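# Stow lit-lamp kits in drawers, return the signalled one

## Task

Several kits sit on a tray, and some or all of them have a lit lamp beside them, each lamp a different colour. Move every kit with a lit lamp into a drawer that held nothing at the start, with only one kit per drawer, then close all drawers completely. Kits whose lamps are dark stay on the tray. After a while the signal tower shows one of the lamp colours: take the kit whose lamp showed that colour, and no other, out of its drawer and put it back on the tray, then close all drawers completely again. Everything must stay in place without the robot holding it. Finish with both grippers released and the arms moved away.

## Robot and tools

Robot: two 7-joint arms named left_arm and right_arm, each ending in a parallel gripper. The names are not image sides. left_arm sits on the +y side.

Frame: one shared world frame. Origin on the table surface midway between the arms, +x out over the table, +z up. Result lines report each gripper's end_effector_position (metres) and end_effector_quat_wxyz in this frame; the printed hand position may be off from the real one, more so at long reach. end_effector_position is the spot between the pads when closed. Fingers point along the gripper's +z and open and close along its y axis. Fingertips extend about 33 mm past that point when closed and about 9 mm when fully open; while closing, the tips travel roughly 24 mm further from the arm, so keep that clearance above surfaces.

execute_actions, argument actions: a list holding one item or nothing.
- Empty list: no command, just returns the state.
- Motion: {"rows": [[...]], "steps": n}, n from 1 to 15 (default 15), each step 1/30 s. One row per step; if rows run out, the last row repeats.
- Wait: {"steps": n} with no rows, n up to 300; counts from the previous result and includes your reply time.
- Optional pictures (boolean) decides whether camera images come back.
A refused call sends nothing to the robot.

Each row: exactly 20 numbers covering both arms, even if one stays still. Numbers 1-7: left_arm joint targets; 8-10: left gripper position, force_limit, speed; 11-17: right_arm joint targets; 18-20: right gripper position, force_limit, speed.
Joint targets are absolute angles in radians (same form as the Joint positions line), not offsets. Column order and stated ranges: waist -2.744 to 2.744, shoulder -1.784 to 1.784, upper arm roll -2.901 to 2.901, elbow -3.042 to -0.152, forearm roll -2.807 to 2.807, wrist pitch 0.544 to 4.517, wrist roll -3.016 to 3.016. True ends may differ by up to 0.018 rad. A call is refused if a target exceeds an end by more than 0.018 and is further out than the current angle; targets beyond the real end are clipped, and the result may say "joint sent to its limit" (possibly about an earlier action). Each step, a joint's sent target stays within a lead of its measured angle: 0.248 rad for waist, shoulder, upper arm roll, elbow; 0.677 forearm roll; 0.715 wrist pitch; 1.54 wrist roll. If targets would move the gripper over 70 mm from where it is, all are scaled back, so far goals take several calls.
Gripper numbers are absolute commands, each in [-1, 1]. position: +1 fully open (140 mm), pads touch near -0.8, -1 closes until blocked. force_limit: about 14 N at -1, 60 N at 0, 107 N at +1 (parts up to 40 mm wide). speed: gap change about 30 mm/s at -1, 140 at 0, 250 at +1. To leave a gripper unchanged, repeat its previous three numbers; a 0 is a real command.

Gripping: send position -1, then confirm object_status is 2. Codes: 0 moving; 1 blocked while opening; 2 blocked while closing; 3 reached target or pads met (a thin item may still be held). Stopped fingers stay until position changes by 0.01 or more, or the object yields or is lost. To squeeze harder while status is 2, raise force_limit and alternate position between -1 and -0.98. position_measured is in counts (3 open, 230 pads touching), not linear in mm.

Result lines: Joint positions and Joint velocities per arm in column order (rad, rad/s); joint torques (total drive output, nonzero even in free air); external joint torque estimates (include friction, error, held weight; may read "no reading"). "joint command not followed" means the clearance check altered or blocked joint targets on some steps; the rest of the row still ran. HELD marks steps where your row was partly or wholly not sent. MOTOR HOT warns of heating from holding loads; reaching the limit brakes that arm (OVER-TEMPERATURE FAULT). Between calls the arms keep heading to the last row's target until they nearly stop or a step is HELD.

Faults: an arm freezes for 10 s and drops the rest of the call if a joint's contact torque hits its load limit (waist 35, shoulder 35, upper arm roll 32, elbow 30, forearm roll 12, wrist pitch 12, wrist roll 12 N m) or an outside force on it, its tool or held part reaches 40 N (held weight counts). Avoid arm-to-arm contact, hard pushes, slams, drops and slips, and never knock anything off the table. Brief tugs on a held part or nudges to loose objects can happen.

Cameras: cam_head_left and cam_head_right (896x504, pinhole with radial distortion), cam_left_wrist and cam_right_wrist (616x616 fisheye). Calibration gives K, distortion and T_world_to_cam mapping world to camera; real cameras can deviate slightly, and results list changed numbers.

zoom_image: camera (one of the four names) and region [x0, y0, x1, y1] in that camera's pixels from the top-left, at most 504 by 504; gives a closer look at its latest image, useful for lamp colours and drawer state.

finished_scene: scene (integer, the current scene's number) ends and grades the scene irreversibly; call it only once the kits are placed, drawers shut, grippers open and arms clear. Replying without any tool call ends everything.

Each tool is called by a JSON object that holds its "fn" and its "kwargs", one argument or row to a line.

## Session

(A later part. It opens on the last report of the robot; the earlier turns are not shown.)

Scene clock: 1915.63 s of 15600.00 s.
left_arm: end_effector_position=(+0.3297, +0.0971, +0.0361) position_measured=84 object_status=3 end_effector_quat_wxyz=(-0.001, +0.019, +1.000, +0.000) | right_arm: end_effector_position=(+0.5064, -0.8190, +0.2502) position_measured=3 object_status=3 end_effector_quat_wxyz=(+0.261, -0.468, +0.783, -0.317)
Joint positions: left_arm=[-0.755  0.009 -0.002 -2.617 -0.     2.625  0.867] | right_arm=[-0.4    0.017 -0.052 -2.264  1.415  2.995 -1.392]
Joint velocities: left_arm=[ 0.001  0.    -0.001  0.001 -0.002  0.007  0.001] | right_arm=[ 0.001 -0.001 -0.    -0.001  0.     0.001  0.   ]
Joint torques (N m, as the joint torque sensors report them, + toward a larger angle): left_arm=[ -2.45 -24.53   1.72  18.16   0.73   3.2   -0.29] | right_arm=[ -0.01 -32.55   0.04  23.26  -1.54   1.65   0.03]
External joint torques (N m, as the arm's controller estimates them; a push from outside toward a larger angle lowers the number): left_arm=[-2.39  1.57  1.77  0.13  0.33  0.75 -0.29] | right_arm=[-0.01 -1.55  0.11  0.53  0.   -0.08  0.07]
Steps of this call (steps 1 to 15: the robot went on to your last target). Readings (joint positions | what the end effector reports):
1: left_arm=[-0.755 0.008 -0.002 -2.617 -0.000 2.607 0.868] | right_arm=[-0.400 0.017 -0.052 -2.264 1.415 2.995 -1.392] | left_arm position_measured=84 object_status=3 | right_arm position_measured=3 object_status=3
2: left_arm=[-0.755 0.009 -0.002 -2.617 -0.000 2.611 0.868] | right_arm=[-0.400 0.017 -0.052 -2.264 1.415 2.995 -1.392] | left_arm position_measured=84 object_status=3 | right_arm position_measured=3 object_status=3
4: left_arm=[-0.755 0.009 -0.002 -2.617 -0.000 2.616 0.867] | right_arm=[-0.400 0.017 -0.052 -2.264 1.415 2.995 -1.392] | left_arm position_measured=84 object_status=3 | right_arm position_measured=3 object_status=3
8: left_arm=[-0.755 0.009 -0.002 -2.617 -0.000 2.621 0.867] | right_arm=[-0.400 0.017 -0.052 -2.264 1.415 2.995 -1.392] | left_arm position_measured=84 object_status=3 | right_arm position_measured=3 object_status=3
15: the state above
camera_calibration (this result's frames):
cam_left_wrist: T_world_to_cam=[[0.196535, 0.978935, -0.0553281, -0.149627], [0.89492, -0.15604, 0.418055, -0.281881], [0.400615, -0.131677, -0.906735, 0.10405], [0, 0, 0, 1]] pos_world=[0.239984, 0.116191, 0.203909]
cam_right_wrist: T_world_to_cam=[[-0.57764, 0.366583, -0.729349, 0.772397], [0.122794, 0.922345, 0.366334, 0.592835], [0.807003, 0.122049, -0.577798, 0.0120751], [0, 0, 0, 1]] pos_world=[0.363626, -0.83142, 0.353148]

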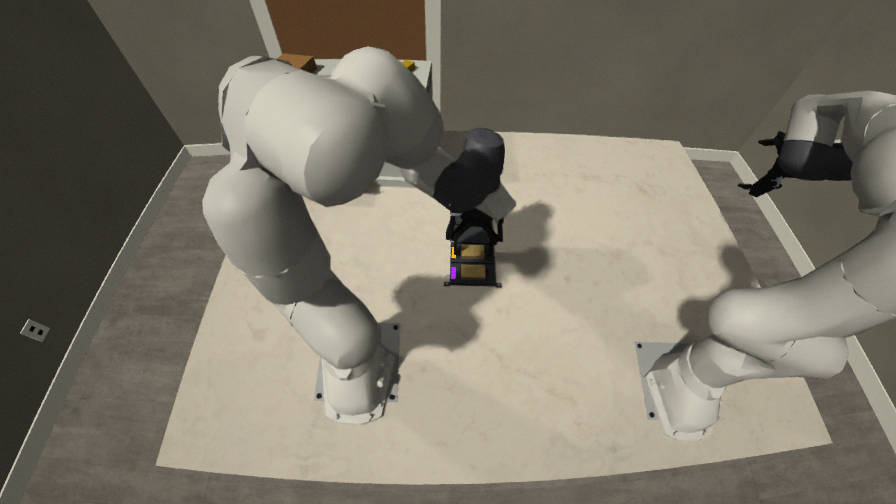

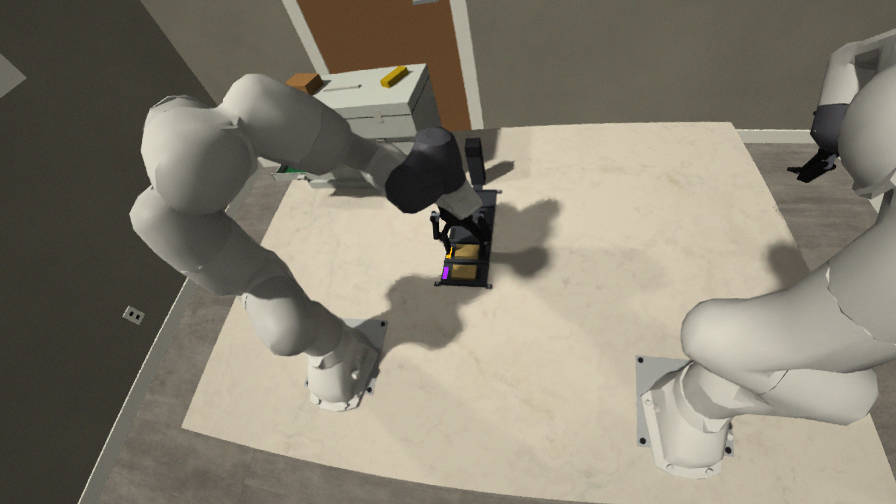

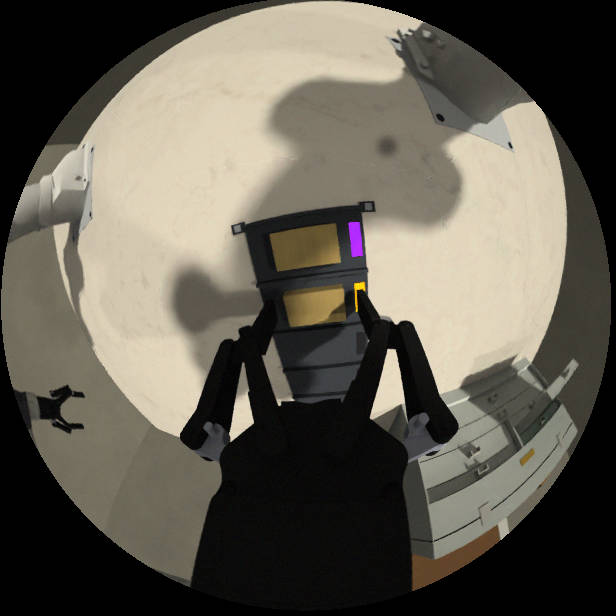

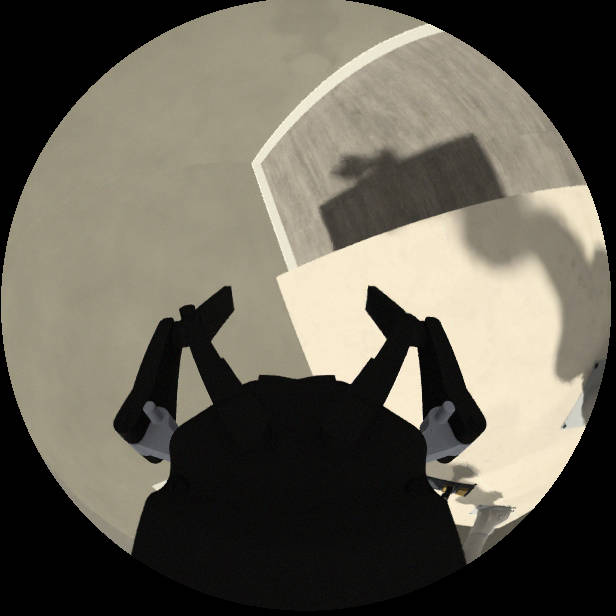

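{"fn": "execute_actions", "kwargs": {
  "actions": [
    {"rows":[[-0.758,0.011,0,-2.616,0,2.63,0.86,-1,0,0,-0.4,0.017,-0.05,-2.264,1.415,2.995,-1.392,1,0,0]],"steps":15}
  ],
  "pictures": false
}}

{"fn": "execute_actions", "kwargs": {
  "actions": [
    {"rows":[[-0.758,0.009,0,-2.616,0,2.6,0.86,-1,0,0,-0.4,0.017,-0.05,-2.264,1.415,2.995,-1.392,1,0,0],[-0.758,0.0,0,-2.615,0,2.57,0.86,-1,0,0,-0.4,0.017,-0.05,-2.264,1.415,2.995,-1.392,1,0,0],[-0.758,-0.017,0,-2.613,0,2.54,0.86,-1,0,0,-0.4,0.017,-0.05,-2.264,1.415,2.995,-1.392,1,0,0],[-0.758,-0.04,0,-2.609,0,2.51,0.86,-1,0,0,-0.4,0.017,-0.05,-2.264,1.415,2.995,-1.392,1,0,0],[-0.758,-0.065,0,-2.604,0,2.475,0.86,-1,0,0,-0.4,0.017,-0.05,-2.264,1.415,2.995,-1.392,1,0,0],[-0.758,-0.09,0,-2.598,0,2.44,0.86,-1,0,0,-0.4,0.017,-0.05,-2.264,1.415,2.995,-1.392,1,0,0],[-0.758,-0.118,0,-2.59,0,2.4,0.86,-1,0,0,-0.4,0.017,-0.05,-2.264,1.415,2.995,-1.392,1,0,0],[-0.758,-0.146,0,-2.58,0,2.36,0.86,-1,0,0,-0.4,0.017,-0.05,-2.264,1.415,2.995,-1.392,1,0,0],[-0.758,-0.175,0,-2.565,0,2.315,0.86,-1,0,0,-0.4,0.017,-0.05,-2.264,1.415,2.995,-1.392,1,0,0],[-0.758,-0.203,0,-2.547,0,2.27,0.86,-1,0,0,-0.4,0.017,-0.05,-2.264,1.415,2.995,-1.392,1,0,0],[-0.758,-0.23,0,-2.527,0,2.225,0.86,-1,0,0,-0.4,0.017,-0.05,-2.264,1.415,2.995,-1.392,1,0,0],[-0.758,-0.258,0,-2.505,0,2.18,0.86,-1,0,0,-0.4,0.017,-0.05,-2.264,1.415,2.995,-1.392,1,0,0],[-0.758,-0.285,0,-2.482,0,2.14,0.86,-1,0,0,-0.4,0.017,-0.05,-2.264,1.415,2.995,-1.392,1,0,0],[-0.758,-0.31,0,-2.456,0,2.1,0.9,-1,0,0,-0.4,0.017,-0.05,-2.264,1.415,2.995,-1.392,1,0,0],[-0.758,-0.3,0,-2.42,0,2.07,0.95,-1,0,0,-0.4,0.017,-0.05,-2.264,1.415,2.995,-1.392,1,0,0]],"steps":15}
  ],
  "pictures": false
}}

{"fn": "execute_actions", "kwargs": {
  "actions": [
    {"rows":[[-0.74,-0.285,0,-2.38,0,2.04,1.0,-1,0,0,-0.4,0.017,-0.05,-2.264,1.415,2.995,-1.392,1,0,0],[-0.71,-0.27,0,-2.34,0,2.015,1.07,-1,0,0,-0.4,0.017,-0.05,-2.264,1.415,2.995,-1.392,1,0,0],[-0.67,-0.255,0,-2.3,0,1.99,1.14,-1,0,0,-0.4,0.017,-0.05,-2.264,1.415,2.995,-1.392,1,0,0],[-0.62,-0.24,0,-2.26,0,1.975,1.21,-1,0,0,-0.4,0.017,-0.05,-2.264,1.415,2.995,-1.392,1,0,0],[-0.57,-0.225,0,-2.215,0,1.965,1.28,-1,0,0,-0.4,0.017,-0.05,-2.264,1.415,2.995,-1.392,1,0,0],[-0.52,-0.208,0,-2.168,0,1.96,1.35,-1,0,0,-0.4,0.017,-0.05,-2.264,1.415,2.995,-1.392,1,0,0],[-0.47,-0.208,0,-2.168,0,1.96,1.42,-1,0,0,-0.4,0.017,-0.05,-2.264,1.415,2.995,-1.392,1,0,0],[-0.42,-0.208,0,-2.168,0,1.96,1.49,-1,0,0,-0.4,0.017,-0.05,-2.264,1.415,2.995,-1.392,1,0,0],[-0.37,-0.208,0,-2.168,0,1.96,1.56,-1,0,0,-0.4,0.017,-0.05,-2.264,1.415,2.995,-1.392,1,0,0],[-0.32,-0.208,0,-2.168,0,1.96,1.63,-1,0,0,-0.4,0.017,-0.05,-2.264,1.415,2.995,-1.392,1,0,0],[-0.27,-0.208,0,-2.168,0,1.96,1.7,-1,0,0,-0.4,0.017,-0.05,-2.264,1.415,2.995,-1.392,1,0,0],[-0.22,-0.208,0,-2.168,0,1.96,1.77,-1,0,0,-0.4,0.017,-0.05,-2.264,1.415,2.995,-1.392,1,0,0],[-0.17,-0.208,0,-2.168,0,1.96,1.84,-1,0,0,-0.4,0.017,-0.05,-2.264,1.415,2.995,-1.392,1,0,0],[-0.12,-0.208,0,-2.168,0,1.96,1.9,-1,0,0,-0.4,0.017,-0.05,-2.264,1.415,2.995,-1.392,1,0,0],[-0.07,-0.208,0,-2.168,0,1.96,1.955,-1,0,0,-0.4,0.017,-0.05,-2.264,1.415,2.995,-1.392,1,0,0]],"steps":15}
  ],
  "pictures": false
}}

{"fn": "execute_actions", "kwargs": {
  "actions": [
    {"rows":[[-0.02,-0.208,0,-2.168,0,1.96,1.955,-1,0,0,-0.4,0.017,-0.05,-2.264,1.415,2.995,-1.392,1,0,0],[0.03,-0.208,0,-2.168,0,1.96,1.955,-1,0,0,-0.4,0.017,-0.05,-2.264,1.415,2.995,-1.392,1,0,0],[0.08,-0.208,0,-2.168,0,1.96,1.955,-1,0,0,-0.4,0.017,-0.05,-2.264,1.415,2.995,-1.392,1,0,0],[0.13,-0.208,0,-2.168,0,1.96,1.955,-1,0,0,-0.4,0.017,-0.05,-2.264,1.415,2.995,-1.392,1,0,0],[0.18,-0.208,0,-2.168,0,1.96,1.955,-1,0,0,-0.4,0.017,-0.05,-2.264,1.415,2.995,-1.392,1,0,0],[0.23,-0.208,0,-2.168,0,1.96,1.955,-1,0,0,-0.4,0.017,-0.05,-2.264,1.415,2.995,-1.392,1,0,0],[0.27,-0.208,0,-2.168,0,1.96,1.955,-1,0,0,-0.4,0.017,-0.05,-2.264,1.415,2.995,-1.392,1,0,0],[0.3,-0.208,0,-2.168,0,1.96,1.955,-1,0,0,-0.4,0.017,-0.05,-2.264,1.415,2.995,-1.392,1,0,0],[0.318,-0.208,0,-2.168,0,1.96,1.955,-1,0,0,-0.4,0.017,-0.05,-2.264,1.415,2.995,-1.392,1,0,0]],"steps":15}
  ],
  "pictures": false
}}

{"fn": "execute_actions", "kwargs": {
  "actions": [
    {"rows":[[0.318,-0.18,0,-2.137,0,1.95,1.955,-1,0,0,-0.4,0.017,-0.05,-2.264,1.415,2.995,-1.392,1,0,0],[0.318,-0.15,0,-2.103,0,1.945,1.955,-1,0,0,-0.4,0.017,-0.05,-2.264,1.415,2.995,-1.392,1,0,0],[0.318,-0.12,0,-2.069,0,1.94,1.955,-1,0,0,-0.4,0.017,-0.05,-2.264,1.415,2.995,-1.392,1,0,0],[0.318,-0.09,0,-2.034,0,1.935,1.955,-1,0,0,-0.4,0.017,-0.05,-2.264,1.415,2.995,-1.392,1,0,0],[0.318,-0.06,0,-1.999,0,1.93,1.955,-1,0,0,-0.4,0.017,-0.05,-2.264,1.415,2.995,-1.392,1,0,0],[0.318,-0.03,0,-1.964,0,1.925,1.955,-1,0,0,-0.4,0.017,-0.05,-2.264,1.415,2.995,-1.392,1,0,0],[0.318,0.0,0,-1.93,0,1.92,1.955,-1,0,0,-0.4,0.017,-0.05,-2.264,1.415,2.995,-1.392,1,0,0],[0.318,0.03,0,-1.895,0,1.917,1.955,-1,0,0,-0.4,0.017,-0.05,-2.264,1.415,2.995,-1.392,1,0,0],[0.318,0.058,0,-1.861,0,1.917,1.955,-1,0,0,-0.4,0.017,-0.05,-2.264,1.415,2.995,-1.392,1,0,0]],"steps":15}
  ],
  "pictures": false
}}

{"fn": "execute_actions", "kwargs": {
  "actions": [
    {"steps":15}
  ]
}}

Scene clock: 1984.83 s of 15600.00 s.
left_arm: end_effector_position=(+0.3303, +0.0965, +0.0367) position_measured=133 object_status=2 end_effector_quat_wxyz=(+0.000, +0.019, +1.000, -0.000) | right_arm: end_effector_position=(+0.5064, -0.8190, +0.2502) position_measured=3 object_status=3 end_effector_quat_wxyz=(+0.261, -0.468, +0.783, -0.317)
Joint positions: left_arm=[-0.755  0.009 -0.002 -2.616 -0.     2.626  0.867] | right_arm=[-0.4    0.017 -0.052 -2.264  1.415  2.995 -1.392]
Joint velocities: left_arm=[ 0.001 -0.001 -0.     0.    -0.     0.     0.   ] | right_arm=[ 0.    -0.     0.001  0.     0.001 -0.    -0.   ]
Joint torques (N m, as the joint torque sensors report them, + toward a larger angle): left_arm=[ -2.19 -24.28   1.58  16.94   0.77   3.16  -0.24] | right_arm=[  0.24 -32.48  -0.2   22.97  -1.53   1.59   0.1 ]
External joint torques (N m, as the arm's controller estimates them; a push from outside toward a larger angle lowers the number): left_arm=[-2.28  1.83  1.49 -1.11  0.38  0.7  -0.24] | right_arm=[ 0.3  -1.56 -0.09  0.31  0.   -0.15  0.14]
Steps of this call (steps 1 to 15: the robot went on to your last target; steps 16 to 90: nothing new was sent; then 65.70 s passed at rest; steps 91 to 105: all 15 steps of this action). Readings (joint positions | what the end effector reports):
91: left_arm=[-0.755 0.009 -0.002 -2.617 -0.000 2.626 0.867] | right_arm=[-0.400 0.017 -0.052 -2.264 1.415 2.995 -1.392] | left_arm position_measured=84 object_status=0 | right_arm position_measured=3 object_status=3
92: left_arm=[-0.755 0.009 -0.002 -2.617 -0.000 2.626 0.867] | right_arm=[-0.400 0.017 -0.052 -2.264 1.415 2.995 -1.392] | left_arm position_measured=91 object_status=0 | right_arm position_measured=3 object_status=3
94: left_arm=[-0.755 0.009 -0.002 -2.617 -0.000 2.626 0.867] | right_arm=[-0.400 0.017 -0.052 -2.264 1.415 2.995 -1.392] | left_arm position_measured=106 object_status=0 | right_arm position_measured=3 object_status=3
98: left_arm=[-0.755 0.008 -0.002 -2.616 -0.000 2.626 0.867] | right_arm=[-0.400 0.017 -0.052 -2.264 1.415 2.995 -1.392] | left_arm position_measured=133 object_status=0 | right_arm position_measured=3 object_status=3
105: the state above

Scene clock: 1985.33 s of 15600.00 s.
left_arm: end_effector_position=(+0.3420, +0.0858, +0.1810) position_measured=133 object_status=2 end_effector_quat_wxyz=(+0.012, +0.024, +1.000, -0.010) | right_arm: end_effector_position=(+0.5064, -0.8190, +0.2502) position_measured=3 object_status=3 end_effector_quat_wxyz=(+0.261, -0.468, +0.783, -0.317)
Joint positions: left_arm=[-0.755 -0.269 -0.002 -2.479 -0.     2.241  0.876] | right_arm=[-0.4    0.017 -0.052 -2.264  1.415  2.995 -1.392]
Joint velocities: left_arm=[ 0.001 -0.509  0.001  0.843 -0.002 -0.974  0.22 ] | right_arm=[-0.001 -0.    -0.    -0.002 -0.     0.001 -0.001]
Joint torques (N m, as the joint torque sensors report them, + toward a larger angle): left_arm=[ -1.88 -15.37   1.09  17.14   0.91   0.9    0.6 ] | right_arm=[  0.17 -33.07   0.34  23.32  -1.55   1.61   0.05]
External joint torques (N m, as the arm's controller estimates them; a push from outside toward a larger angle lowers the number): left_arm=[-1.71 -2.87  1.51  1.49  0.19 -0.63  0.6 ] | right_arm=[ 0.19 -2.14  0.42  0.65 -0.02 -0.12  0.09]
Steps of this call (steps 1 to 15: all 15 steps of this action). Readings (joint positions | what the end effector reports):
1: left_arm=[-0.755 0.009 -0.002 -2.616 -0.000 2.623 0.867] | right_arm=[-0.400 0.017 -0.052 -2.264 1.415 2.995 -1.392] | left_arm position_measured=133 object_status=2 | right_arm position_measured=3 object_status=3
2: left_arm=[-0.755 0.007 -0.002 -2.615 -0.000 2.616 0.867] | right_arm=[-0.400 0.017 -0.052 -2.264 1.415 2.995 -1.392] | left_arm position_measured=133 object_status=2 | right_arm position_measured=3 object_status=3
4: left_arm=[-0.755 -0.007 -0.002 -2.615 -0.000 2.587 0.867] | right_arm=[-0.400 0.017 -0.052 -2.264 1.415 2.995 -1.392] | left_arm position_measured=133 object_status=2 | right_arm position_measured=3 object_status=3
8: left_arm=[-0.755 -0.085 -0.002 -2.602 -0.000 2.490 0.867] | right_arm=[-0.400 0.017 -0.052 -2.264 1.415 2.995 -1.392] | left_arm position_measured=133 object_status=2 | right_arm position_measured=3 object_status=3
15: the state above

Scene clock: 1985.83 s of 15600.00 s.
left_arm: end_effector_position=(+0.4956, +0.2744, +0.2730) position_measured=133 object_status=2 end_effector_quat_wxyz=(+0.017, +0.013, +1.000, -0.004) | right_arm: end_effector_position=(+0.5064, -0.8190, +0.2502) position_measured=3 object_status=3 end_effector_quat_wxyz=(+0.261, -0.468, +0.783, -0.317)
Joint positions: left_arm=[-0.246 -0.212 -0.003 -2.176 -0.001  1.998  1.362] | right_arm=[-0.4    0.017 -0.052 -2.264  1.415  2.995 -1.392]
Joint velocities: left_arm=[ 1.22   0.032  0.076  0.031 -0.001 -0.106  1.16 ] | right_arm=[ 0.     0.001 -0.001  0.001  0.001 -0.001  0.003]
Joint torques (N m, as the joint torque sensors report them, + toward a larger angle): left_arm=[ -3.83 -24.46  -2.83  24.52   1.1    1.79   0.72] | right_arm=[  0.21 -32.47   0.12  22.82  -1.56   1.59   0.05]
External joint torques (N m, as the arm's controller estimates them; a push from outside toward a larger angle lowers the number): left_arm=[ 0.88  1.48  0.8   0.7   0.37 -0.52  0.74] | right_arm=[ 0.29 -1.74  0.26  0.23 -0.04 -0.14  0.09]
Steps of this call (steps 1 to 15: all 15 steps of this action). Readings (joint positions | what the end effector reports):
1: left_arm=[-0.753 -0.279 -0.002 -2.446 -0.000 2.207 0.888] | right_arm=[-0.400 0.017 -0.052 -2.264 1.415 2.995 -1.392] | left_arm position_measured=133 object_status=2 | right_arm position_measured=3 object_status=3
2: left_arm=[-0.744 -0.280 -0.004 -2.411 -0.000 2.174 0.906] | right_arm=[-0.400 0.017 -0.052 -2.264 1.415 2.995 -1.392] | left_arm position_measured=133 object_status=2 | right_arm position_measured=3 object_status=3
4: left_arm=[-0.699 -0.267 -0.009 -2.337 -0.000 2.113 0.957] | right_arm=[-0.400 0.017 -0.052 -2.264 1.415 2.995 -1.392] | left_arm position_measured=133 object_status=2 | right_arm position_measured=3 object_status=3
8: left_arm=[-0.545 -0.227 -0.008 -2.212 -0.001 2.043 1.090] | right_arm=[-0.400 0.017 -0.052 -2.264 1.415 2.995 -1.392] | left_arm position_measured=133 object_status=2 | right_arm position_measured=3 object_status=3
15: the state above

Scene clock: 1986.33 s of 15600.00 s.
left_arm: end_effector_position=(+0.4740, +0.5531, +0.2704) position_measured=133 object_status=2 end_effector_quat_wxyz=(+0.003, -0.068, +0.998, -0.001) | right_arm: end_effector_position=(+0.5064, -0.8190, +0.2502) position_measured=3 object_status=3 end_effector_quat_wxyz=(+0.261, -0.468, +0.783, -0.317)
Joint positions: left_arm=[ 0.312 -0.207  0.011 -2.171 -0.     1.969  1.771] | right_arm=[-0.4    0.017 -0.052 -2.264  1.415  2.995 -1.392]
Joint velocities: left_arm=[ 0.155  0.001  0.001  0.     0.001 -0.035  0.587] | right_arm=[-0.    -0.     0.     0.002 -0.     0.001  0.001]
Joint torques (N m, as the joint torque sensors report them, + toward a larger angle): left_arm=[ -3.74 -24.92  -6.87  25.43   1.05   2.15   0.51] | right_arm=[  0.02 -33.05   0.03  23.33  -1.5    1.59   0.02]
External joint torques (N m, as the arm's controller estimates them; a push from outside toward a larger angle lowers the number): left_arm=[ 1.45 -0.28  0.65  1.1   0.63 -0.3   0.53] | right_arm=[ 0.01 -2.1   0.09  0.62  0.04 -0.14  0.07]
Steps of this call (steps 1 to 15: all 15 steps of this action). Readings (joint positions | what the end effector reports):
1: left_arm=[-0.202 -0.211 -0.002 -2.175 -0.001 1.995 1.399] | right_arm=[-0.400 0.017 -0.052 -2.264 1.415 2.995 -1.392] | left_arm position_measured=133 object_status=2 | right_arm position_measured=3 object_status=3
2: left_arm=[-0.159 -0.210 -0.002 -2.174 -0.001 1.992 1.432] | right_arm=[-0.400 0.017 -0.052 -2.264 1.415 2.995 -1.392] | left_arm position_measured=133 object_status=2 | right_arm position_measured=3 object_status=3
4: left_arm=[-0.071 -0.209 -0.002 -2.173 -0.001 1.987 1.492] | right_arm=[-0.400 0.017 -0.052 -2.264 1.415 2.995 -1.392] | left_arm position_measured=133 object_status=2 | right_arm position_measured=3 object_status=3
8: left_arm=[0.107 -0.208 -0.001 -2.172 -0.001 1.981 1.589] | right_arm=[-0.400 0.017 -0.052 -2.264 1.415 2.995 -1.392] | left_arm position_measured=133 object_status=2 | right_arm position_measured=3 object_status=3
15: the state above

Scene clock: 1986.83 s of 15600.00 s.
left_arm: end_effector_position=(+0.5545, +0.5792, +0.2683) position_measured=133 object_status=2 end_effector_quat_wxyz=(-0.001, +0.005, +1.000, -0.000) | right_arm: end_effector_position=(+0.5064, -0.8190, +0.2502) position_measured=3 object_status=3 end_effector_quat_wxyz=(+0.261, -0.468, +0.783, -0.317)
Joint positions: left_arm=[ 0.317  0.057  0.002 -1.871 -0.     1.926  1.914] | right_arm=[-0.4    0.017 -0.052 -2.264  1.415  2.995 -1.392]
Joint velocities: left_arm=[ 0.001  0.039 -0.     0.076 -0.001 -0.034  0.114] | right_arm=[ 0.    -0.001  0.    -0.    -0.     0.    -0.   ]
Joint torques (N m, as the joint torque sensors report them, + toward a larger angle): left_arm=[  0.77 -34.94  -0.29  25.17   1.1    1.94   0.46] | right_arm=[ -0.24 -32.22  -0.01  22.82  -1.51   1.65  -0.01]
External joint torques (N m, as the arm's controller estimates them; a push from outside toward a larger angle lowers the number): left_arm=[ 0.76  0.81 -0.37  0.38  0.31 -0.49  0.46] | right_arm=[-0.29 -1.22 -0.01  0.11  0.03 -0.07  0.04]
Steps of this call (steps 1 to 15: all 15 steps of this action). Readings (joint positions | what the end effector reports):
1: left_arm=[0.315 -0.202 0.011 -2.163 -0.000 1.965 1.789] | right_arm=[-0.400 0.017 -0.052 -2.264 1.415 2.995 -1.392] | left_arm position_measured=133 object_status=2 | right_arm position_measured=3 object_status=3
2: left_arm=[0.317 -0.188 0.009 -2.146 -0.000 1.961 1.806] | right_arm=[-0.400 0.017 -0.052 -2.264 1.415 2.995 -1.392] | left_arm position_measured=133 object_status=2 | right_arm position_measured=3 object_status=3
4: left_arm=[0.317 -0.146 0.006 -2.094 -0.000 1.954 1.834] | right_arm=[-0.400 0.017 -0.052 -2.264 1.415 2.995 -1.392] | left_arm position_measured=133 object_status=2 | right_arm position_measured=3 object_status=3
8: left_arm=[0.317 -0.034 0.003 -1.966 -0.000 1.939 1.874] | right_arm=[-0.400 0.017 -0.052 -2.264 1.415 2.995 -1.392] | left_arm position_measured=133 object_status=2 | right_arm position_measured=3 object_status=3
15: the state above

Scene clock: 1987.33 s of 15600.00 s.
left_arm: end_effector_position=(+0.5554, +0.5795, +0.2707) position_measured=133 object_status=2 end_effector_quat_wxyz=(-0.000, +0.019, +1.000, -0.000) | right_arm: end_effector_position=(+0.5064, -0.8190, +0.2502) position_measured=3 object_status=3 end_effector_quat_wxyz=(+0.261, -0.468, +0.783, -0.317)
Joint positions: left_arm=[ 0.317  0.058  0.002 -1.864 -0.     1.921  1.942] | right_arm=[-0.4    0.017 -0.052 -2.264  1.415  2.995 -1.392]
Joint velocities: left_arm=[ 0.001 -0.    -0.    -0.001  0.001 -0.001  0.02 ] | right_arm=[-0.001  0.001  0.001 -0.    -0.     0.001  0.   ]
Joint torques (N m, as the joint torque sensors report them, + toward a larger angle): left_arm=[  0.83 -33.3   -1.73  25.56   1.07   1.99   0.6 ] | right_arm=[ -0.12 -32.81  -0.46  23.26  -1.54   1.68   0.03]
External joint torques (N m, as the arm's controller estimates them; a push from outside toward a larger angle lowers the number): left_arm=[ 0.78  0.7  -1.83  1.31  0.28 -0.41  0.6 ] | right_arm=[-0.07 -1.95 -0.35  0.62 -0.01 -0.05  0.07]
Steps of this call (steps 1 to 15: the robot went on to your last target). Readings (joint positions | what the end effector reports):
1: left_arm=[0.317 0.057 0.002 -1.869 -0.000 1.925 1.918] | right_arm=[-0.400 0.017 -0.052 -2.264 1.415 2.995 -1.392] | left_arm position_measured=133 object_status=2 | right_arm position_measured=3 object_status=3
2: left_arm=[0.317 0.058 0.002 -1.867 -0.000 1.924 1.921] | right_arm=[-0.400 0.017 -0.052 -2.264 1.415 2.995 -1.392] | left_arm position_measured=133 object_status=2 | right_arm position_measured=3 object_status=3
4: left_arm=[0.317 0.058 0.002 -1.865 -0.000 1.923 1.926] | right_arm=[-0.400 0.017 -0.052 -2.264 1.415 2.995 -1.392] | left_arm position_measured=133 object_status=2 | right_arm position_measured=3 object_status=3
8: left_arm=[0.317 0.058 0.002 -1.864 -0.000 1.922 1.934] | right_arm=[-0.400 0.017 -0.052 -2.264 1.415 2.995 -1.392] | left_arm position_measured=133 object_status=2 | right_arm position_measured=3 object_status=3
15: the state above
camera_calibration (this result's frames):
cam_left_wrist: T_world_to_cam=[[0.19542, 0.979095, -0.0564343, -0.652473], [0.894897, -0.154482, 0.418682, -0.507733], [0.401211, -0.132322, -0.906378, 0.289804], [0, 0, 0, 1]] pos_world=[0.465603, 0.598744, 0.438429]
cam_right_wrist: T_world_to_cam=[[-0.57764, 0.366583, -0.729349, 0.772397], [0.122794, 0.922345, 0.366334, 0.592835], [0.807003, 0.122049, -0.577798, 0.0120751], [0, 0, 0, 1]] pos_world=[0.363626, -0.83142, 0.353148]

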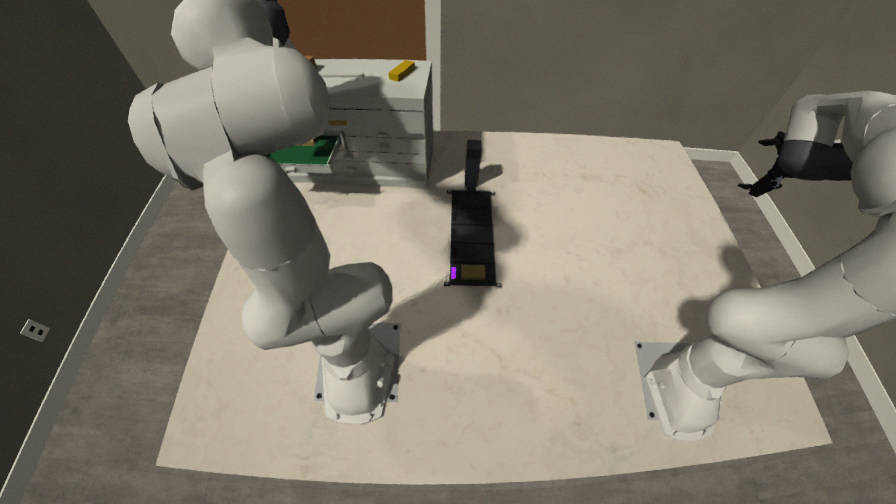

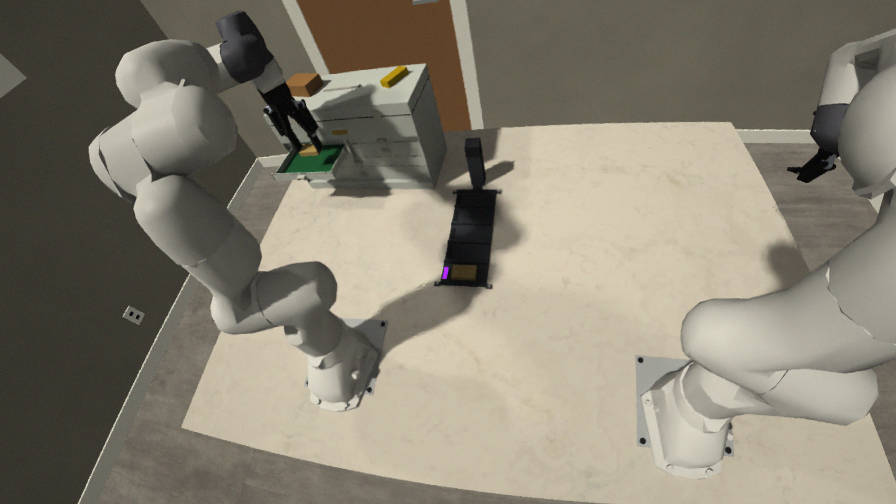

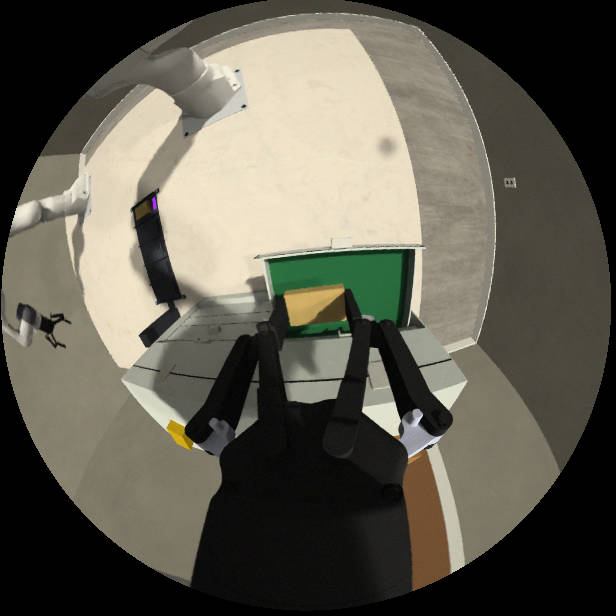

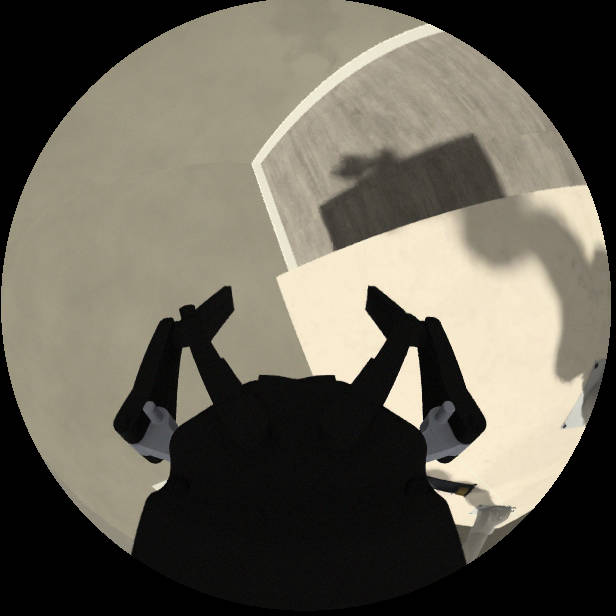

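{"fn": "execute_actions", "kwargs": {
  "actions": [
    {"rows":[[0.36,0.058,0,-1.864,0,1.921,2.0,-1,0,0,-0.4,0.017,-0.05,-2.264,1.415,2.995,-1.392,1,0,0]],"steps":15}
  ]
}}

Scene clock: 2020.90 s of 15600.00 s.
left_arm: end_effector_position=(+0.5473, +0.6011, +0.2707) position_measured=133 object_status=2 end_effector_quat_wxyz=(-0.001, +0.020, +1.000, -0.000) | right_arm: end_effector_position=(+0.5064, -0.8190, +0.2502) position_measured=3 object_status=3 end_effector_quat_wxyz=(+0.261, -0.468, +0.783, -0.317)
Joint positions: left_arm=[ 0.359  0.058  0.001 -1.864 -0.     1.92   1.984] | right_arm=[-0.4    0.017 -0.052 -2.264  1.415  2.995 -1.392]
Joint velocities: left_arm=[-0.001  0.001 -0.001 -0.001  0.    -0.     0.029] | right_arm=[ 0.     0.001 -0.001 -0.001  0.001 -0.     0.001]
Joint torques (N m, as the joint torque sensors report them, + toward a larger angle): left_arm=[  0.34 -33.75   0.56  23.47   1.11   2.67   0.42] | right_arm=[  0.   -32.59  -0.39  22.95  -1.52   1.63   0.05]
External joint torques (N m, as the arm's controller estimates them; a push from outside toward a larger angle lowers the number): left_arm=[ 0.53  0.3   0.69 -0.83  0.33  0.26  0.42] | right_arm=[-0.04 -1.78 -0.37  0.31  0.01 -0.09  0.09]
Steps of this call (steps 1 to 15: the robot went on to your last target; steps 16 to 90: nothing new was sent; then 30.07 s passed at rest; steps 91 to 105: all 15 steps of this action). Readings (joint positions | what the end effector reports):
91: left_arm=[0.324 0.058 -0.002 -1.864 -0.000 1.920 1.953] | right_arm=[-0.400 0.017 -0.052 -2.264 1.415 2.995 -1.392] | left_arm position_measured=133 object_status=2 | right_arm position_measured=3 object_status=3
92: left_arm=[0.332 0.058 -0.003 -1.864 -0.000 1.920 1.957] | right_arm=[-0.400 0.017 -0.052 -2.264 1.415 2.995 -1.392] | left_arm position_measured=133 object_status=2 | right_arm position_measured=3 object_status=3
94: left_arm=[0.347 0.058 -0.001 -1.864 -0.000 1.920 1.964] | right_arm=[-0.400 0.017 -0.052 -2.264 1.415 2.995 -1.392] | left_arm position_measured=133 object_status=2 | right_arm position_measured=3 object_status=3
98: left_arm=[0.358 0.058 0.001 -1.864 -0.000 1.920 1.974] | right_arm=[-0.400 0.017 -0.052 -2.264 1.415 2.995 -1.392] | left_arm position_measured=133 object_status=2 | right_arm position_measured=3 object_status=3
105: the state above
camera_calibration (this result's frames):
cam_left_wrist: T_world_to_cam=[[0.19827, 0.978504, -0.0567347, -0.673147], [0.89456, -0.156997, 0.418467, -0.495414], [0.400565, -0.133722, -0.906458, 0.297113], [0, 0, 0, 1]] pos_world=[0.457629, 0.620629, 0.438445]
cam_right_wrist: T_world_to_cam=[[-0.57764, 0.366583, -0.729349, 0.772397], [0.122794, 0.922345, 0.366334, 0.592835], [0.807003, 0.122049, -0.577798, 0.0120751], [0, 0, 0, 1]] pos_world=[0.363626, -0.83142, 0.353148]

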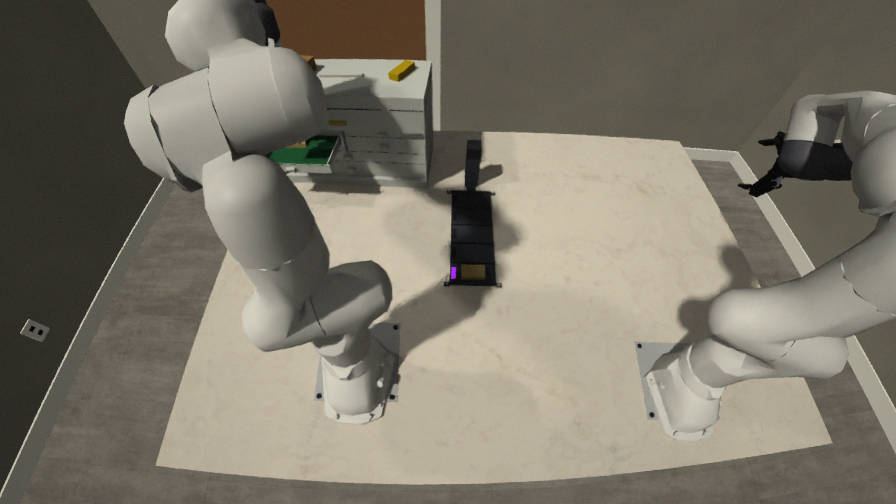

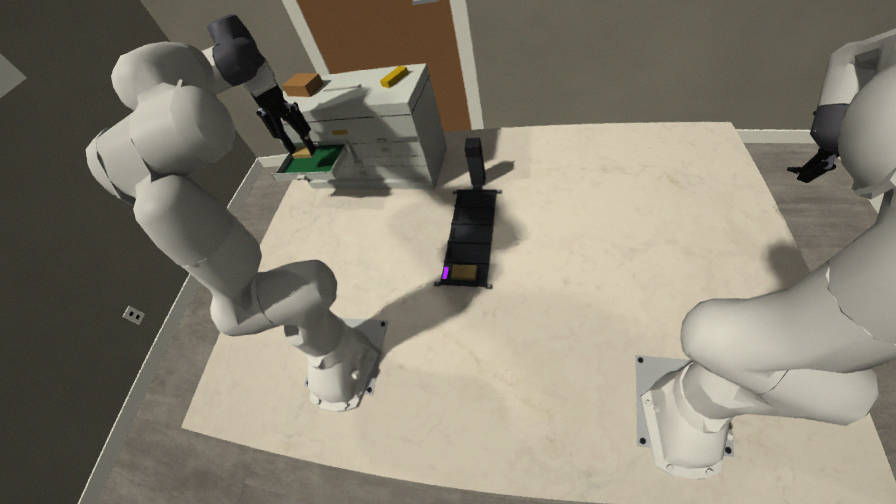

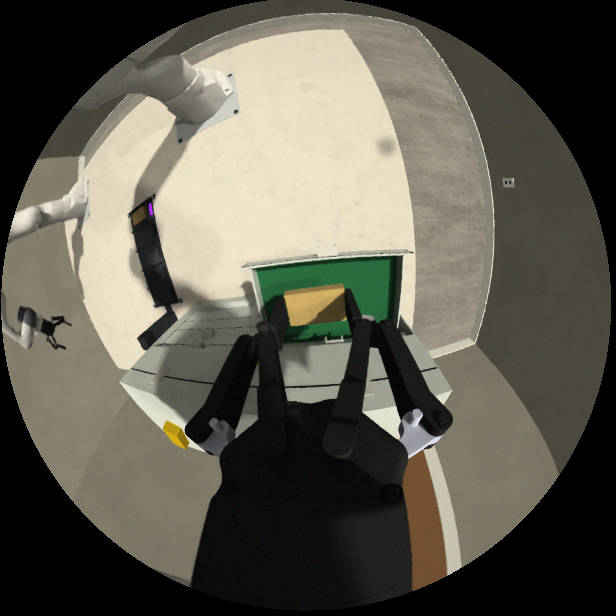

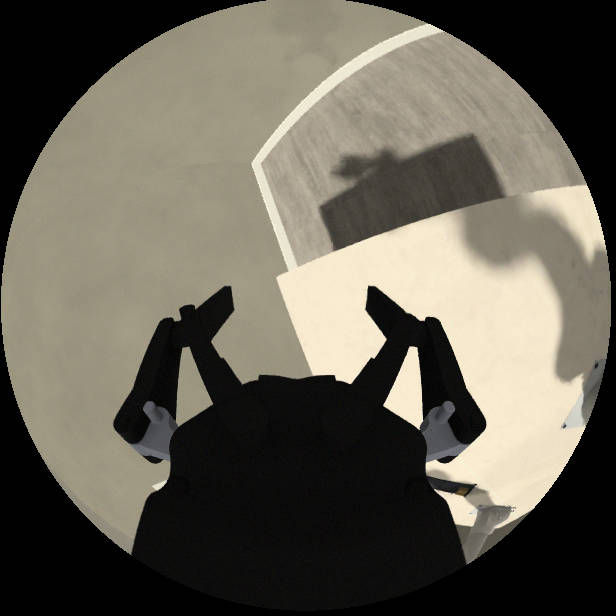

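{"fn": "execute_actions", "kwargs": {
  "actions": [
    {"rows":[[0.385,0.058,0,-1.864,0,1.921,2.015,-1,0,0,-0.4,0.017,-0.05,-2.264,1.415,2.995,-1.392,1,0,0],[0.385,0.058,0,-1.864,0,1.921,2.015,-1,0,0,-0.4,0.017,-0.05,-2.264,1.415,2.995,-1.392,1,0,0],[0.385,0.058,0,-1.864,0,1.95,2.015,-1,0,0,-0.4,0.017,-0.05,-2.264,1.415,2.995,-1.392,1,0,0],[0.385,0.058,0,-1.864,0,1.97,2.015,-1,0,0,-0.4,0.017,-0.05,-2.264,1.415,2.995,-1.392,1,0,0],[0.385,0.063,0,-1.88,0,1.99,2.015,-1,0,0,-0.4,0.017,-0.05,-2.264,1.415,2.995,-1.392,1,0,0],[0.385,0.068,0,-1.896,0,2.01,2.015,-1,0,0,-0.4,0.017,-0.05,-2.264,1.415,2.995,-1.392,1,0,0],[0.385,0.074,0,-1.912,0,2.03,2.015,-1,0,0,-0.4,0.017,-0.05,-2.264,1.415,2.995,-1.392,1,0,0],[0.385,0.079,0,-1.928,0,2.03,2.015,-1,0,0,-0.4,0.017,-0.05,-2.264,1.415,2.995,-1.392,1,0,0],[0.385,0.0846,0,-1.945,0,2.03,2.015,-1,0,0,-0.4,0.017,-0.05,-2.264,1.415,2.995,-1.392,1,0,0]],"steps":15}
  ]
}}

Scene clock: 2035.13 s of 15600.00 s.
left_arm: end_effector_position=(+0.5365, +0.6110, +0.2216) position_measured=133 object_status=2 end_effector_quat_wxyz=(-0.011, +0.019, +1.000, -0.005) | right_arm: end_effector_position=(+0.5064, -0.8190, +0.2502) position_measured=3 object_status=3 end_effector_quat_wxyz=(+0.261, -0.468, +0.783, -0.317)
Joint positions: left_arm=[ 0.383  0.089 -0.    -1.946 -0.     2.011  2.005] | right_arm=[-0.4    0.017 -0.052 -2.264  1.415  2.995 -1.392]
Joint velocities: left_arm=[-0.001  0.002 -0.    -0.015 -0.     0.07   0.008] | right_arm=[ 0.001  0.001 -0.001 -0.001 -0.    -0.001 -0.001]
Joint torques (N m, as the joint torque sensors report them, + toward a larger angle): left_arm=[  0.12 -36.78   0.38  25.56   1.16   3.53   0.52] | right_arm=[  0.17 -32.64  -0.17  22.99  -1.54   1.65   0.05]
External joint torques (N m, as the arm's controller estimates them; a push from outside toward a larger angle lowers the number): left_arm=[0.19 0.78 0.36 0.01 0.36 0.9  0.52] | right_arm=[ 0.09 -1.79 -0.19  0.35 -0.01 -0.06  0.1 ]
Steps of this call (steps 1 to 15: the robot went on to your last target; steps 16 to 90: nothing new was sent; then 10.73 s passed at rest; steps 91 to 105: all 15 steps of this action). Readings (joint positions | what the end effector reports):
91: left_arm=[0.362 0.058 -0.001 -1.864 -0.000 1.920 1.995] | right_arm=[-0.400 0.017 -0.052 -2.264 1.415 2.995 -1.392] | left_arm position_measured=133 object_status=2 | right_arm position_measured=3 object_status=3
92: left_arm=[0.367 0.058 -0.002 -1.864 -0.000 1.920 1.996] | right_arm=[-0.400 0.017 -0.052 -2.264 1.415 2.995 -1.392] | left_arm position_measured=133 object_status=2 | right_arm position_measured=3 object_status=3
94: left_arm=[0.377 0.058 -0.001 -1.864 -0.000 1.931 1.998] | right_arm=[-0.400 0.017 -0.052 -2.264 1.415 2.995 -1.392] | left_arm position_measured=133 object_status=2 | right_arm position_measured=3 object_status=3
98: left_arm=[0.383 0.063 -0.000 -1.895 -0.000 1.978 2.002] | right_arm=[-0.400 0.017 -0.052 -2.264 1.415 2.995 -1.392] | left_arm position_measured=133 object_status=2 | right_arm position_measured=3 object_status=3
105: the state above
camera_calibration (this result's frames):
cam_left_wrist: T_world_to_cam=[[0.194721, 0.978388, -0.0695785, -0.678634], [0.903541, -0.151315, 0.400897, -0.468004], [0.381704, -0.14093, -0.913477, 0.274401], [0, 0, 0, 1]] pos_world=[0.450265, 0.631823, 0.391062]
cam_right_wrist: T_world_to_cam=[[-0.57764, 0.366583, -0.729349, 0.772397], [0.122794, 0.922345, 0.366334, 0.592835], [0.807003, 0.122049, -0.577798, 0.0120751], [0, 0, 0, 1]] pos_world=[0.363626, -0.83142, 0.353148]

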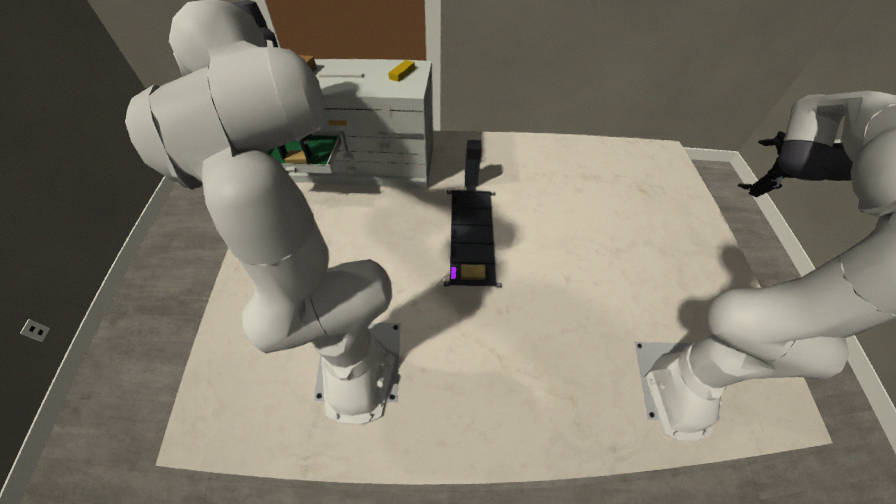

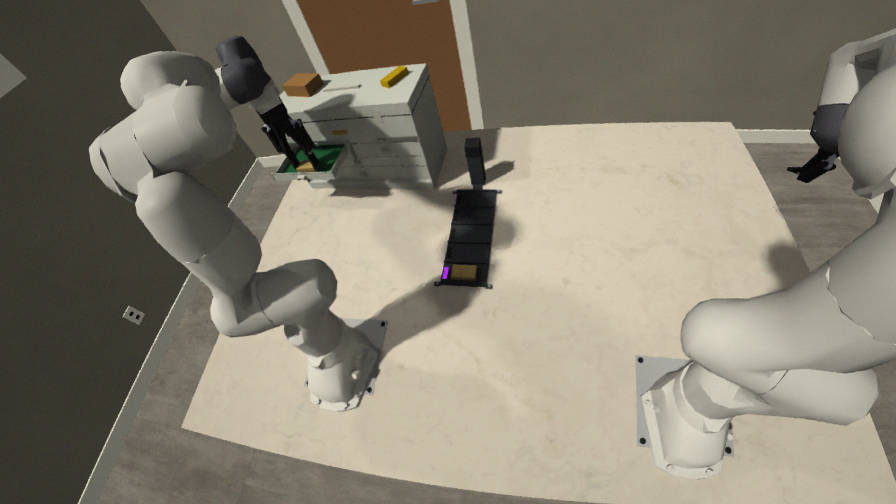

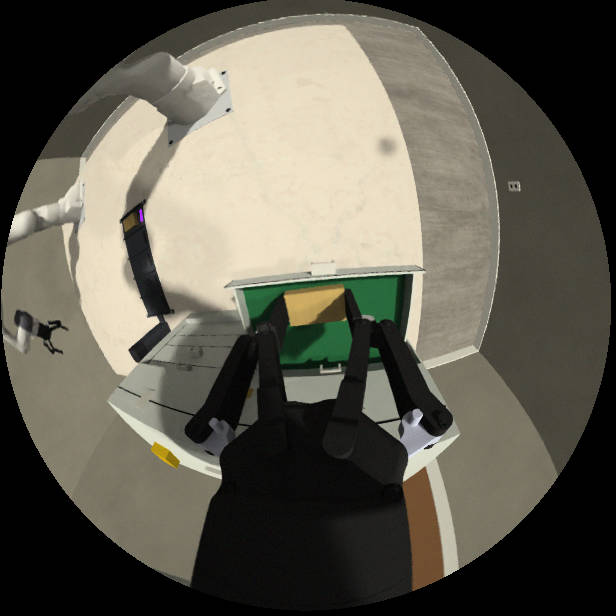

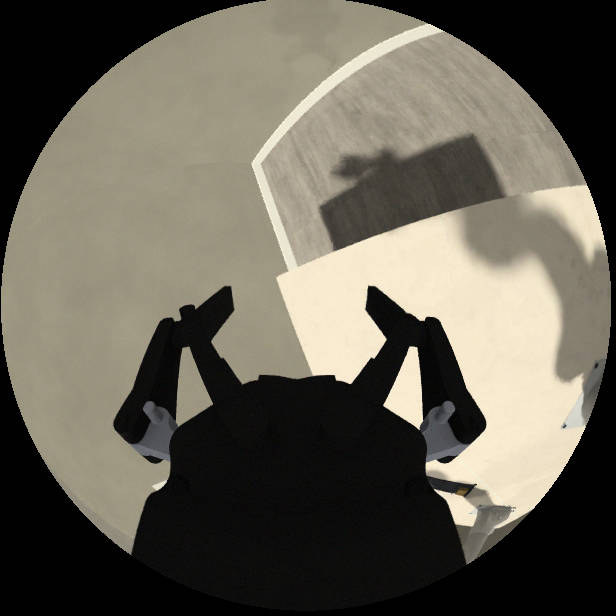

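{"fn": "execute_actions", "kwargs": {
  "actions": [
    {"rows":[[0.382,0.1,0,-1.928,0,2.03,2.005,-1,0,0,-0.4,0.017,-0.05,-2.264,1.415,2.995,-1.392,1,0,0],[0.378,0.115,0,-1.91,0,2.03,2.005,-1,0,0,-0.4,0.017,-0.05,-2.264,1.415,2.995,-1.392,1,0,0],[0.375,0.129,0,-1.894,0,2.03,2.005,-1,0,0,-0.4,0.017,-0.05,-2.264,1.415,2.995,-1.392,1,0,0],[0.375,0.129,0,-1.894,0,2.03,2.005,-1,0,0,-0.4,0.017,-0.05,-2.264,1.415,2.995,-1.392,1,0,0],[0.375,0.129,0,-1.894,0,2.03,2.005,-1,0,0,-0.4,0.017,-0.05,-2.264,1.415,2.995,-1.392,1,0,0],[0.375,0.129,0,-1.894,0,2.03,2.005,-1,0,0,-0.4,0.017,-0.05,-2.264,1.415,2.995,-1.392,1,0,0],[0.375,0.129,0,-1.894,0,2.04,2.005,-1,0,0,-0.4,0.017,-0.05,-2.264,1.415,2.995,-1.392,1,0,0],[0.375,0.129,0,-1.894,0,2.05,2.005,-1,0,0,-0.4,0.017,-0.05,-2.264,1.415,2.995,-1.392,1,0,0],[0.375,0.132,0,-1.9,0,2.05,2.005,-1,0,0,-0.4,0.017,-0.05,-2.264,1.415,2.995,-1.392,1,0,0],[0.375,0.135,0,-1.907,0,2.05,2.005,-1,0,0,-0.4,0.017,-0.05,-2.264,1.415,2.995,-1.392,1,0,0]],"steps":15}
  ],
  "pictures": false
}}

Scene clock: 2062.27 s of 15600.00 s.
left_arm: end_effector_position=(+0.5570, +0.6164, +0.2160) position_measured=133 object_status=2 end_effector_quat_wxyz=(+0.000, +0.023, +1.000, -0.000) | right_arm: end_effector_position=(+0.5064, -0.8190, +0.2502) position_measured=3 object_status=3 end_effector_quat_wxyz=(+0.261, -0.468, +0.783, -0.317)
Joint positions: left_arm=[ 0.378  0.135 -0.    -1.907 -0.     2.041  2.008] | right_arm=[-0.4    0.017 -0.052 -2.264  1.415  2.995 -1.392]
Joint velocities: left_arm=[-0.002  0.014  0.001 -0.012 -0.     0.019 -0.   ] | right_arm=[ 0.001  0.001  0.001 -0.001  0.    -0.001  0.   ]
Joint torques (N m, as the joint torque sensors report them, + toward a larger angle): left_arm=[ -1.65 -36.34   0.83  23.16   0.97   3.62  -0.11] | right_arm=[ -0.04 -32.66  -0.2   23.51  -1.53   1.64   0.03]
External joint torques (N m, as the arm's controller estimates them; a push from outside toward a larger angle lowers the number): left_arm=[-1.66  1.05  0.69 -1.46  0.2   1.12 -0.11] | right_arm=[-0.17 -1.79 -0.26  0.85  0.01 -0.07  0.07]
Steps of this call (steps 1 to 30: the robot went on to your last target; steps 31 to 90: nothing new was sent; then 23.63 s passed at rest; steps 91 to 105: all 15 steps of this action). Readings (joint positions | what the end effector reports):
91: left_arm=[0.383 0.090 -0.000 -1.943 -0.000 2.025 2.008] | right_arm=[-0.400 0.017 -0.052 -2.264 1.415 2.995 -1.392] | left_arm position_measured=133 object_status=2 | right_arm position_measured=3 object_status=3
92: left_arm=[0.383 0.097 -0.000 -1.934 -0.000 2.025 2.008] | right_arm=[-0.400 0.017 -0.052 -2.264 1.415 2.995 -1.392] | left_arm position_measured=133 object_status=2 | right_arm position_measured=3 object_status=3
94: left_arm=[0.381 0.113 -0.000 -1.912 -0.000 2.026 2.008] | right_arm=[-0.400 0.017 -0.052 -2.264 1.415 2.995 -1.392] | left_arm position_measured=133 object_status=2 | right_arm position_measured=3 object_status=3
98: left_arm=[0.378 0.127 -0.000 -1.900 -0.000 2.030 2.008] | right_arm=[-0.400 0.017 -0.052 -2.264 1.415 2.995 -1.392] | left_arm position_measured=133 object_status=2 | right_arm position_measured=3 object_status=3
105: the state above

{"fn": "execute_actions", "kwargs": {
  "actions": [
    {"rows":[[0.375,0.138,0,-1.912,0,2.056,2.005,-1,0,0,-0.4,0.017,-0.05,-2.264,1.415,2.995,-1.392,1,0,0],[0.375,0.138,0,-1.912,0,2.056,2.005,-1,0,0,-0.4,0.017,-0.05,-2.264,1.415,2.995,-1.392,1,0,0],[0.375,0.138,0,-1.912,0,2.056,2.005,-1,0,0,-0.4,0.017,-0.05,-2.264,1.415,2.995,-1.392,1,0,0],[0.375,0.141,0,-1.918,0,2.06,2.005,-1,0,0,-0.4,0.017,-0.05,-2.264,1.415,2.995,-1.392,1,0,0]],"steps":15}
  ],
  "pictures": false
}}

Scene clock: 2071.20 s of 15600.00 s.
left_arm: end_effector_position=(+0.5556, +0.6158, +0.2081) position_measured=133 object_status=2 end_effector_quat_wxyz=(-0.002, +0.023, +1.000, -0.001) | right_arm: end_effector_position=(+0.5064, -0.8190, +0.2502) position_measured=3 object_status=3 end_effector_quat_wxyz=(+0.261, -0.468, +0.783, -0.317)
Joint positions: left_arm=[ 0.378  0.141 -0.    -1.918 -0.     2.054  2.008] | right_arm=[-0.4    0.017 -0.052 -2.264  1.415  2.995 -1.392]
Joint velocities: left_arm=[ 0.001  0.    -0.001 -0.    -0.001  0.004 -0.001] | right_arm=[ 0.001 -0.001  0.002  0.    -0.001  0.     0.001]
Joint torques (N m, as the joint torque sensors report them, + toward a larger angle): left_arm=[ -1.49 -36.85   0.61  23.19   1.09   3.33  -0.01] | right_arm=[  0.09 -32.78   0.03  22.86  -1.49   1.63   0.03]
External joint torques (N m, as the arm's controller estimates them; a push from outside toward a larger angle lowers the number): left_arm=[-1.62 -0.53  0.36 -0.61  0.34  0.93 -0.01] | right_arm=[-0.07 -1.72 -0.06  0.08  0.06 -0.08  0.07]
Steps of this call (steps 1 to 15: the robot went on to your last target; steps 16 to 90: nothing new was sent; then 5.43 s passed at rest; steps 91 to 105: all 15 steps of this action). Readings (joint positions | what the end effector reports):
91: left_arm=[0.378 0.135 -0.000 -1.908 -0.000 2.046 2.008] | right_arm=[-0.400 0.017 -0.052 -2.264 1.415 2.995 -1.392] | left_arm position_measured=133 object_status=2 | right_arm position_measured=3 object_status=3
92: left_arm=[0.378 0.135 -0.000 -1.909 -0.000 2.047 2.008] | right_arm=[-0.400 0.017 -0.052 -2.264 1.415 2.995 -1.392] | left_arm position_measured=133 object_status=2 | right_arm position_measured=3 object_status=3
94: left_arm=[0.378 0.137 -0.000 -1.912 -0.000 2.049 2.008] | right_arm=[-0.400 0.017 -0.052 -2.264 1.415 2.995 -1.392] | left_arm position_measured=133 object_status=2 | right_arm position_measured=3 object_status=3
98: left_arm=[0.378 0.140 -0.000 -1.917 -0.000 2.052 2.008] | right_arm=[-0.400 0.017 -0.052 -2.264 1.415 2.995 -1.392] | left_arm position_measured=133 object_status=2 | right_arm position_measured=3 object_status=3
105: the state above

{"fn": "execute_actions", "kwargs": {
  "actions": [
    {"rows":[[0.375,0.144,0,-1.924,0,2.07,2.005,-1,0,0,-0.4,0.017,-0.05,-2.264,1.415,2.995,-1.392,1,0,0],[0.375,0.144,0,-1.924,0,2.07,2.005,-1,0,0,-0.4,0.017,-0.05,-2.264,1.415,2.995,-1.392,1,0,0],[0.375,0.144,0,-1.924,0,2.07,2.005,-1,0,0,-0.4,0.017,-0.05,-2.264,1.415,2.995,-1.392,1,0,0],[0.375,0.146,0,-1.927,0,2.075,2.005,-1,0,0,-0.4,0.017,-0.05,-2.264,1.415,2.995,-1.392,1,0,0]],"steps":15}
  ],
  "pictures": false
}}

Scene clock: 2077.97 s of 15600.00 s.
left_arm: end_effector_position=(+0.5572, +0.6164, +0.2051) position_measured=133 object_status=2 end_effector_quat_wxyz=(+0.001, +0.023, +1.000, +0.000) | right_arm: end_effector_position=(+0.5064, -0.8190, +0.2502) position_measured=3 object_status=3 end_effector_quat_wxyz=(+0.261, -0.468, +0.783, -0.317)
Joint positions: left_arm=[ 0.378  0.143 -0.    -1.924 -0.     2.068  2.008] | right_arm=[-0.4    0.017 -0.052 -2.264  1.415  2.995 -1.392]
Joint velocities: left_arm=[-0.001  0.001 -0.001  0.    -0.001  0.005  0.001] | right_arm=[-0.001  0.     0.002  0.     0.     0.     0.   ]
Joint torques (N m, as the joint torque sensors report them, + toward a larger angle): left_arm=[ -2.31 -34.98   0.95  21.56   1.04   3.48  -0.06] | right_arm=[  0.19 -32.84  -0.15  23.25  -1.6    1.58   0.02]
External joint torques (N m, as the arm's controller estimates them; a push from outside toward a larger angle lowers the number): left_arm=[-2.15  1.44  0.96 -2.24  0.31  1.07 -0.06] | right_arm=[ 0.08 -1.98 -0.19  0.61 -0.07 -0.13  0.07]
Steps of this call (steps 1 to 15: the robot went on to your last target; steps 16 to 90: nothing new was sent; then 3.27 s passed at rest; steps 91 to 105: all 15 steps of this action). Readings (joint positions | what the end effector reports):
91: left_arm=[0.378 0.141 -0.000 -1.919 -0.000 2.057 2.008] | right_arm=[-0.400 0.017 -0.052 -2.264 1.415 2.995 -1.392] | left_arm position_measured=133 object_status=2 | right_arm position_measured=3 object_status=3
92: left_arm=[0.378 0.141 -0.000 -1.920 -0.000 2.058 2.008] | right_arm=[-0.400 0.017 -0.052 -2.264 1.415 2.995 -1.392] | left_arm position_measured=133 object_status=2 | right_arm position_measured=3 object_status=3
94: left_arm=[0.378 0.143 -0.000 -1.923 -0.000 2.061 2.008] | right_arm=[-0.400 0.017 -0.052 -2.264 1.415 2.995 -1.392] | left_arm position_measured=133 object_status=2 | right_arm position_measured=3 object_status=3
98: left_arm=[0.378 0.143 -0.000 -1.924 -0.000 2.066 2.008] | right_arm=[-0.400 0.017 -0.052 -2.264 1.415 2.995 -1.392] | left_arm position_measured=133 object_status=2 | right_arm position_measured=3 object_status=3
105: the state above


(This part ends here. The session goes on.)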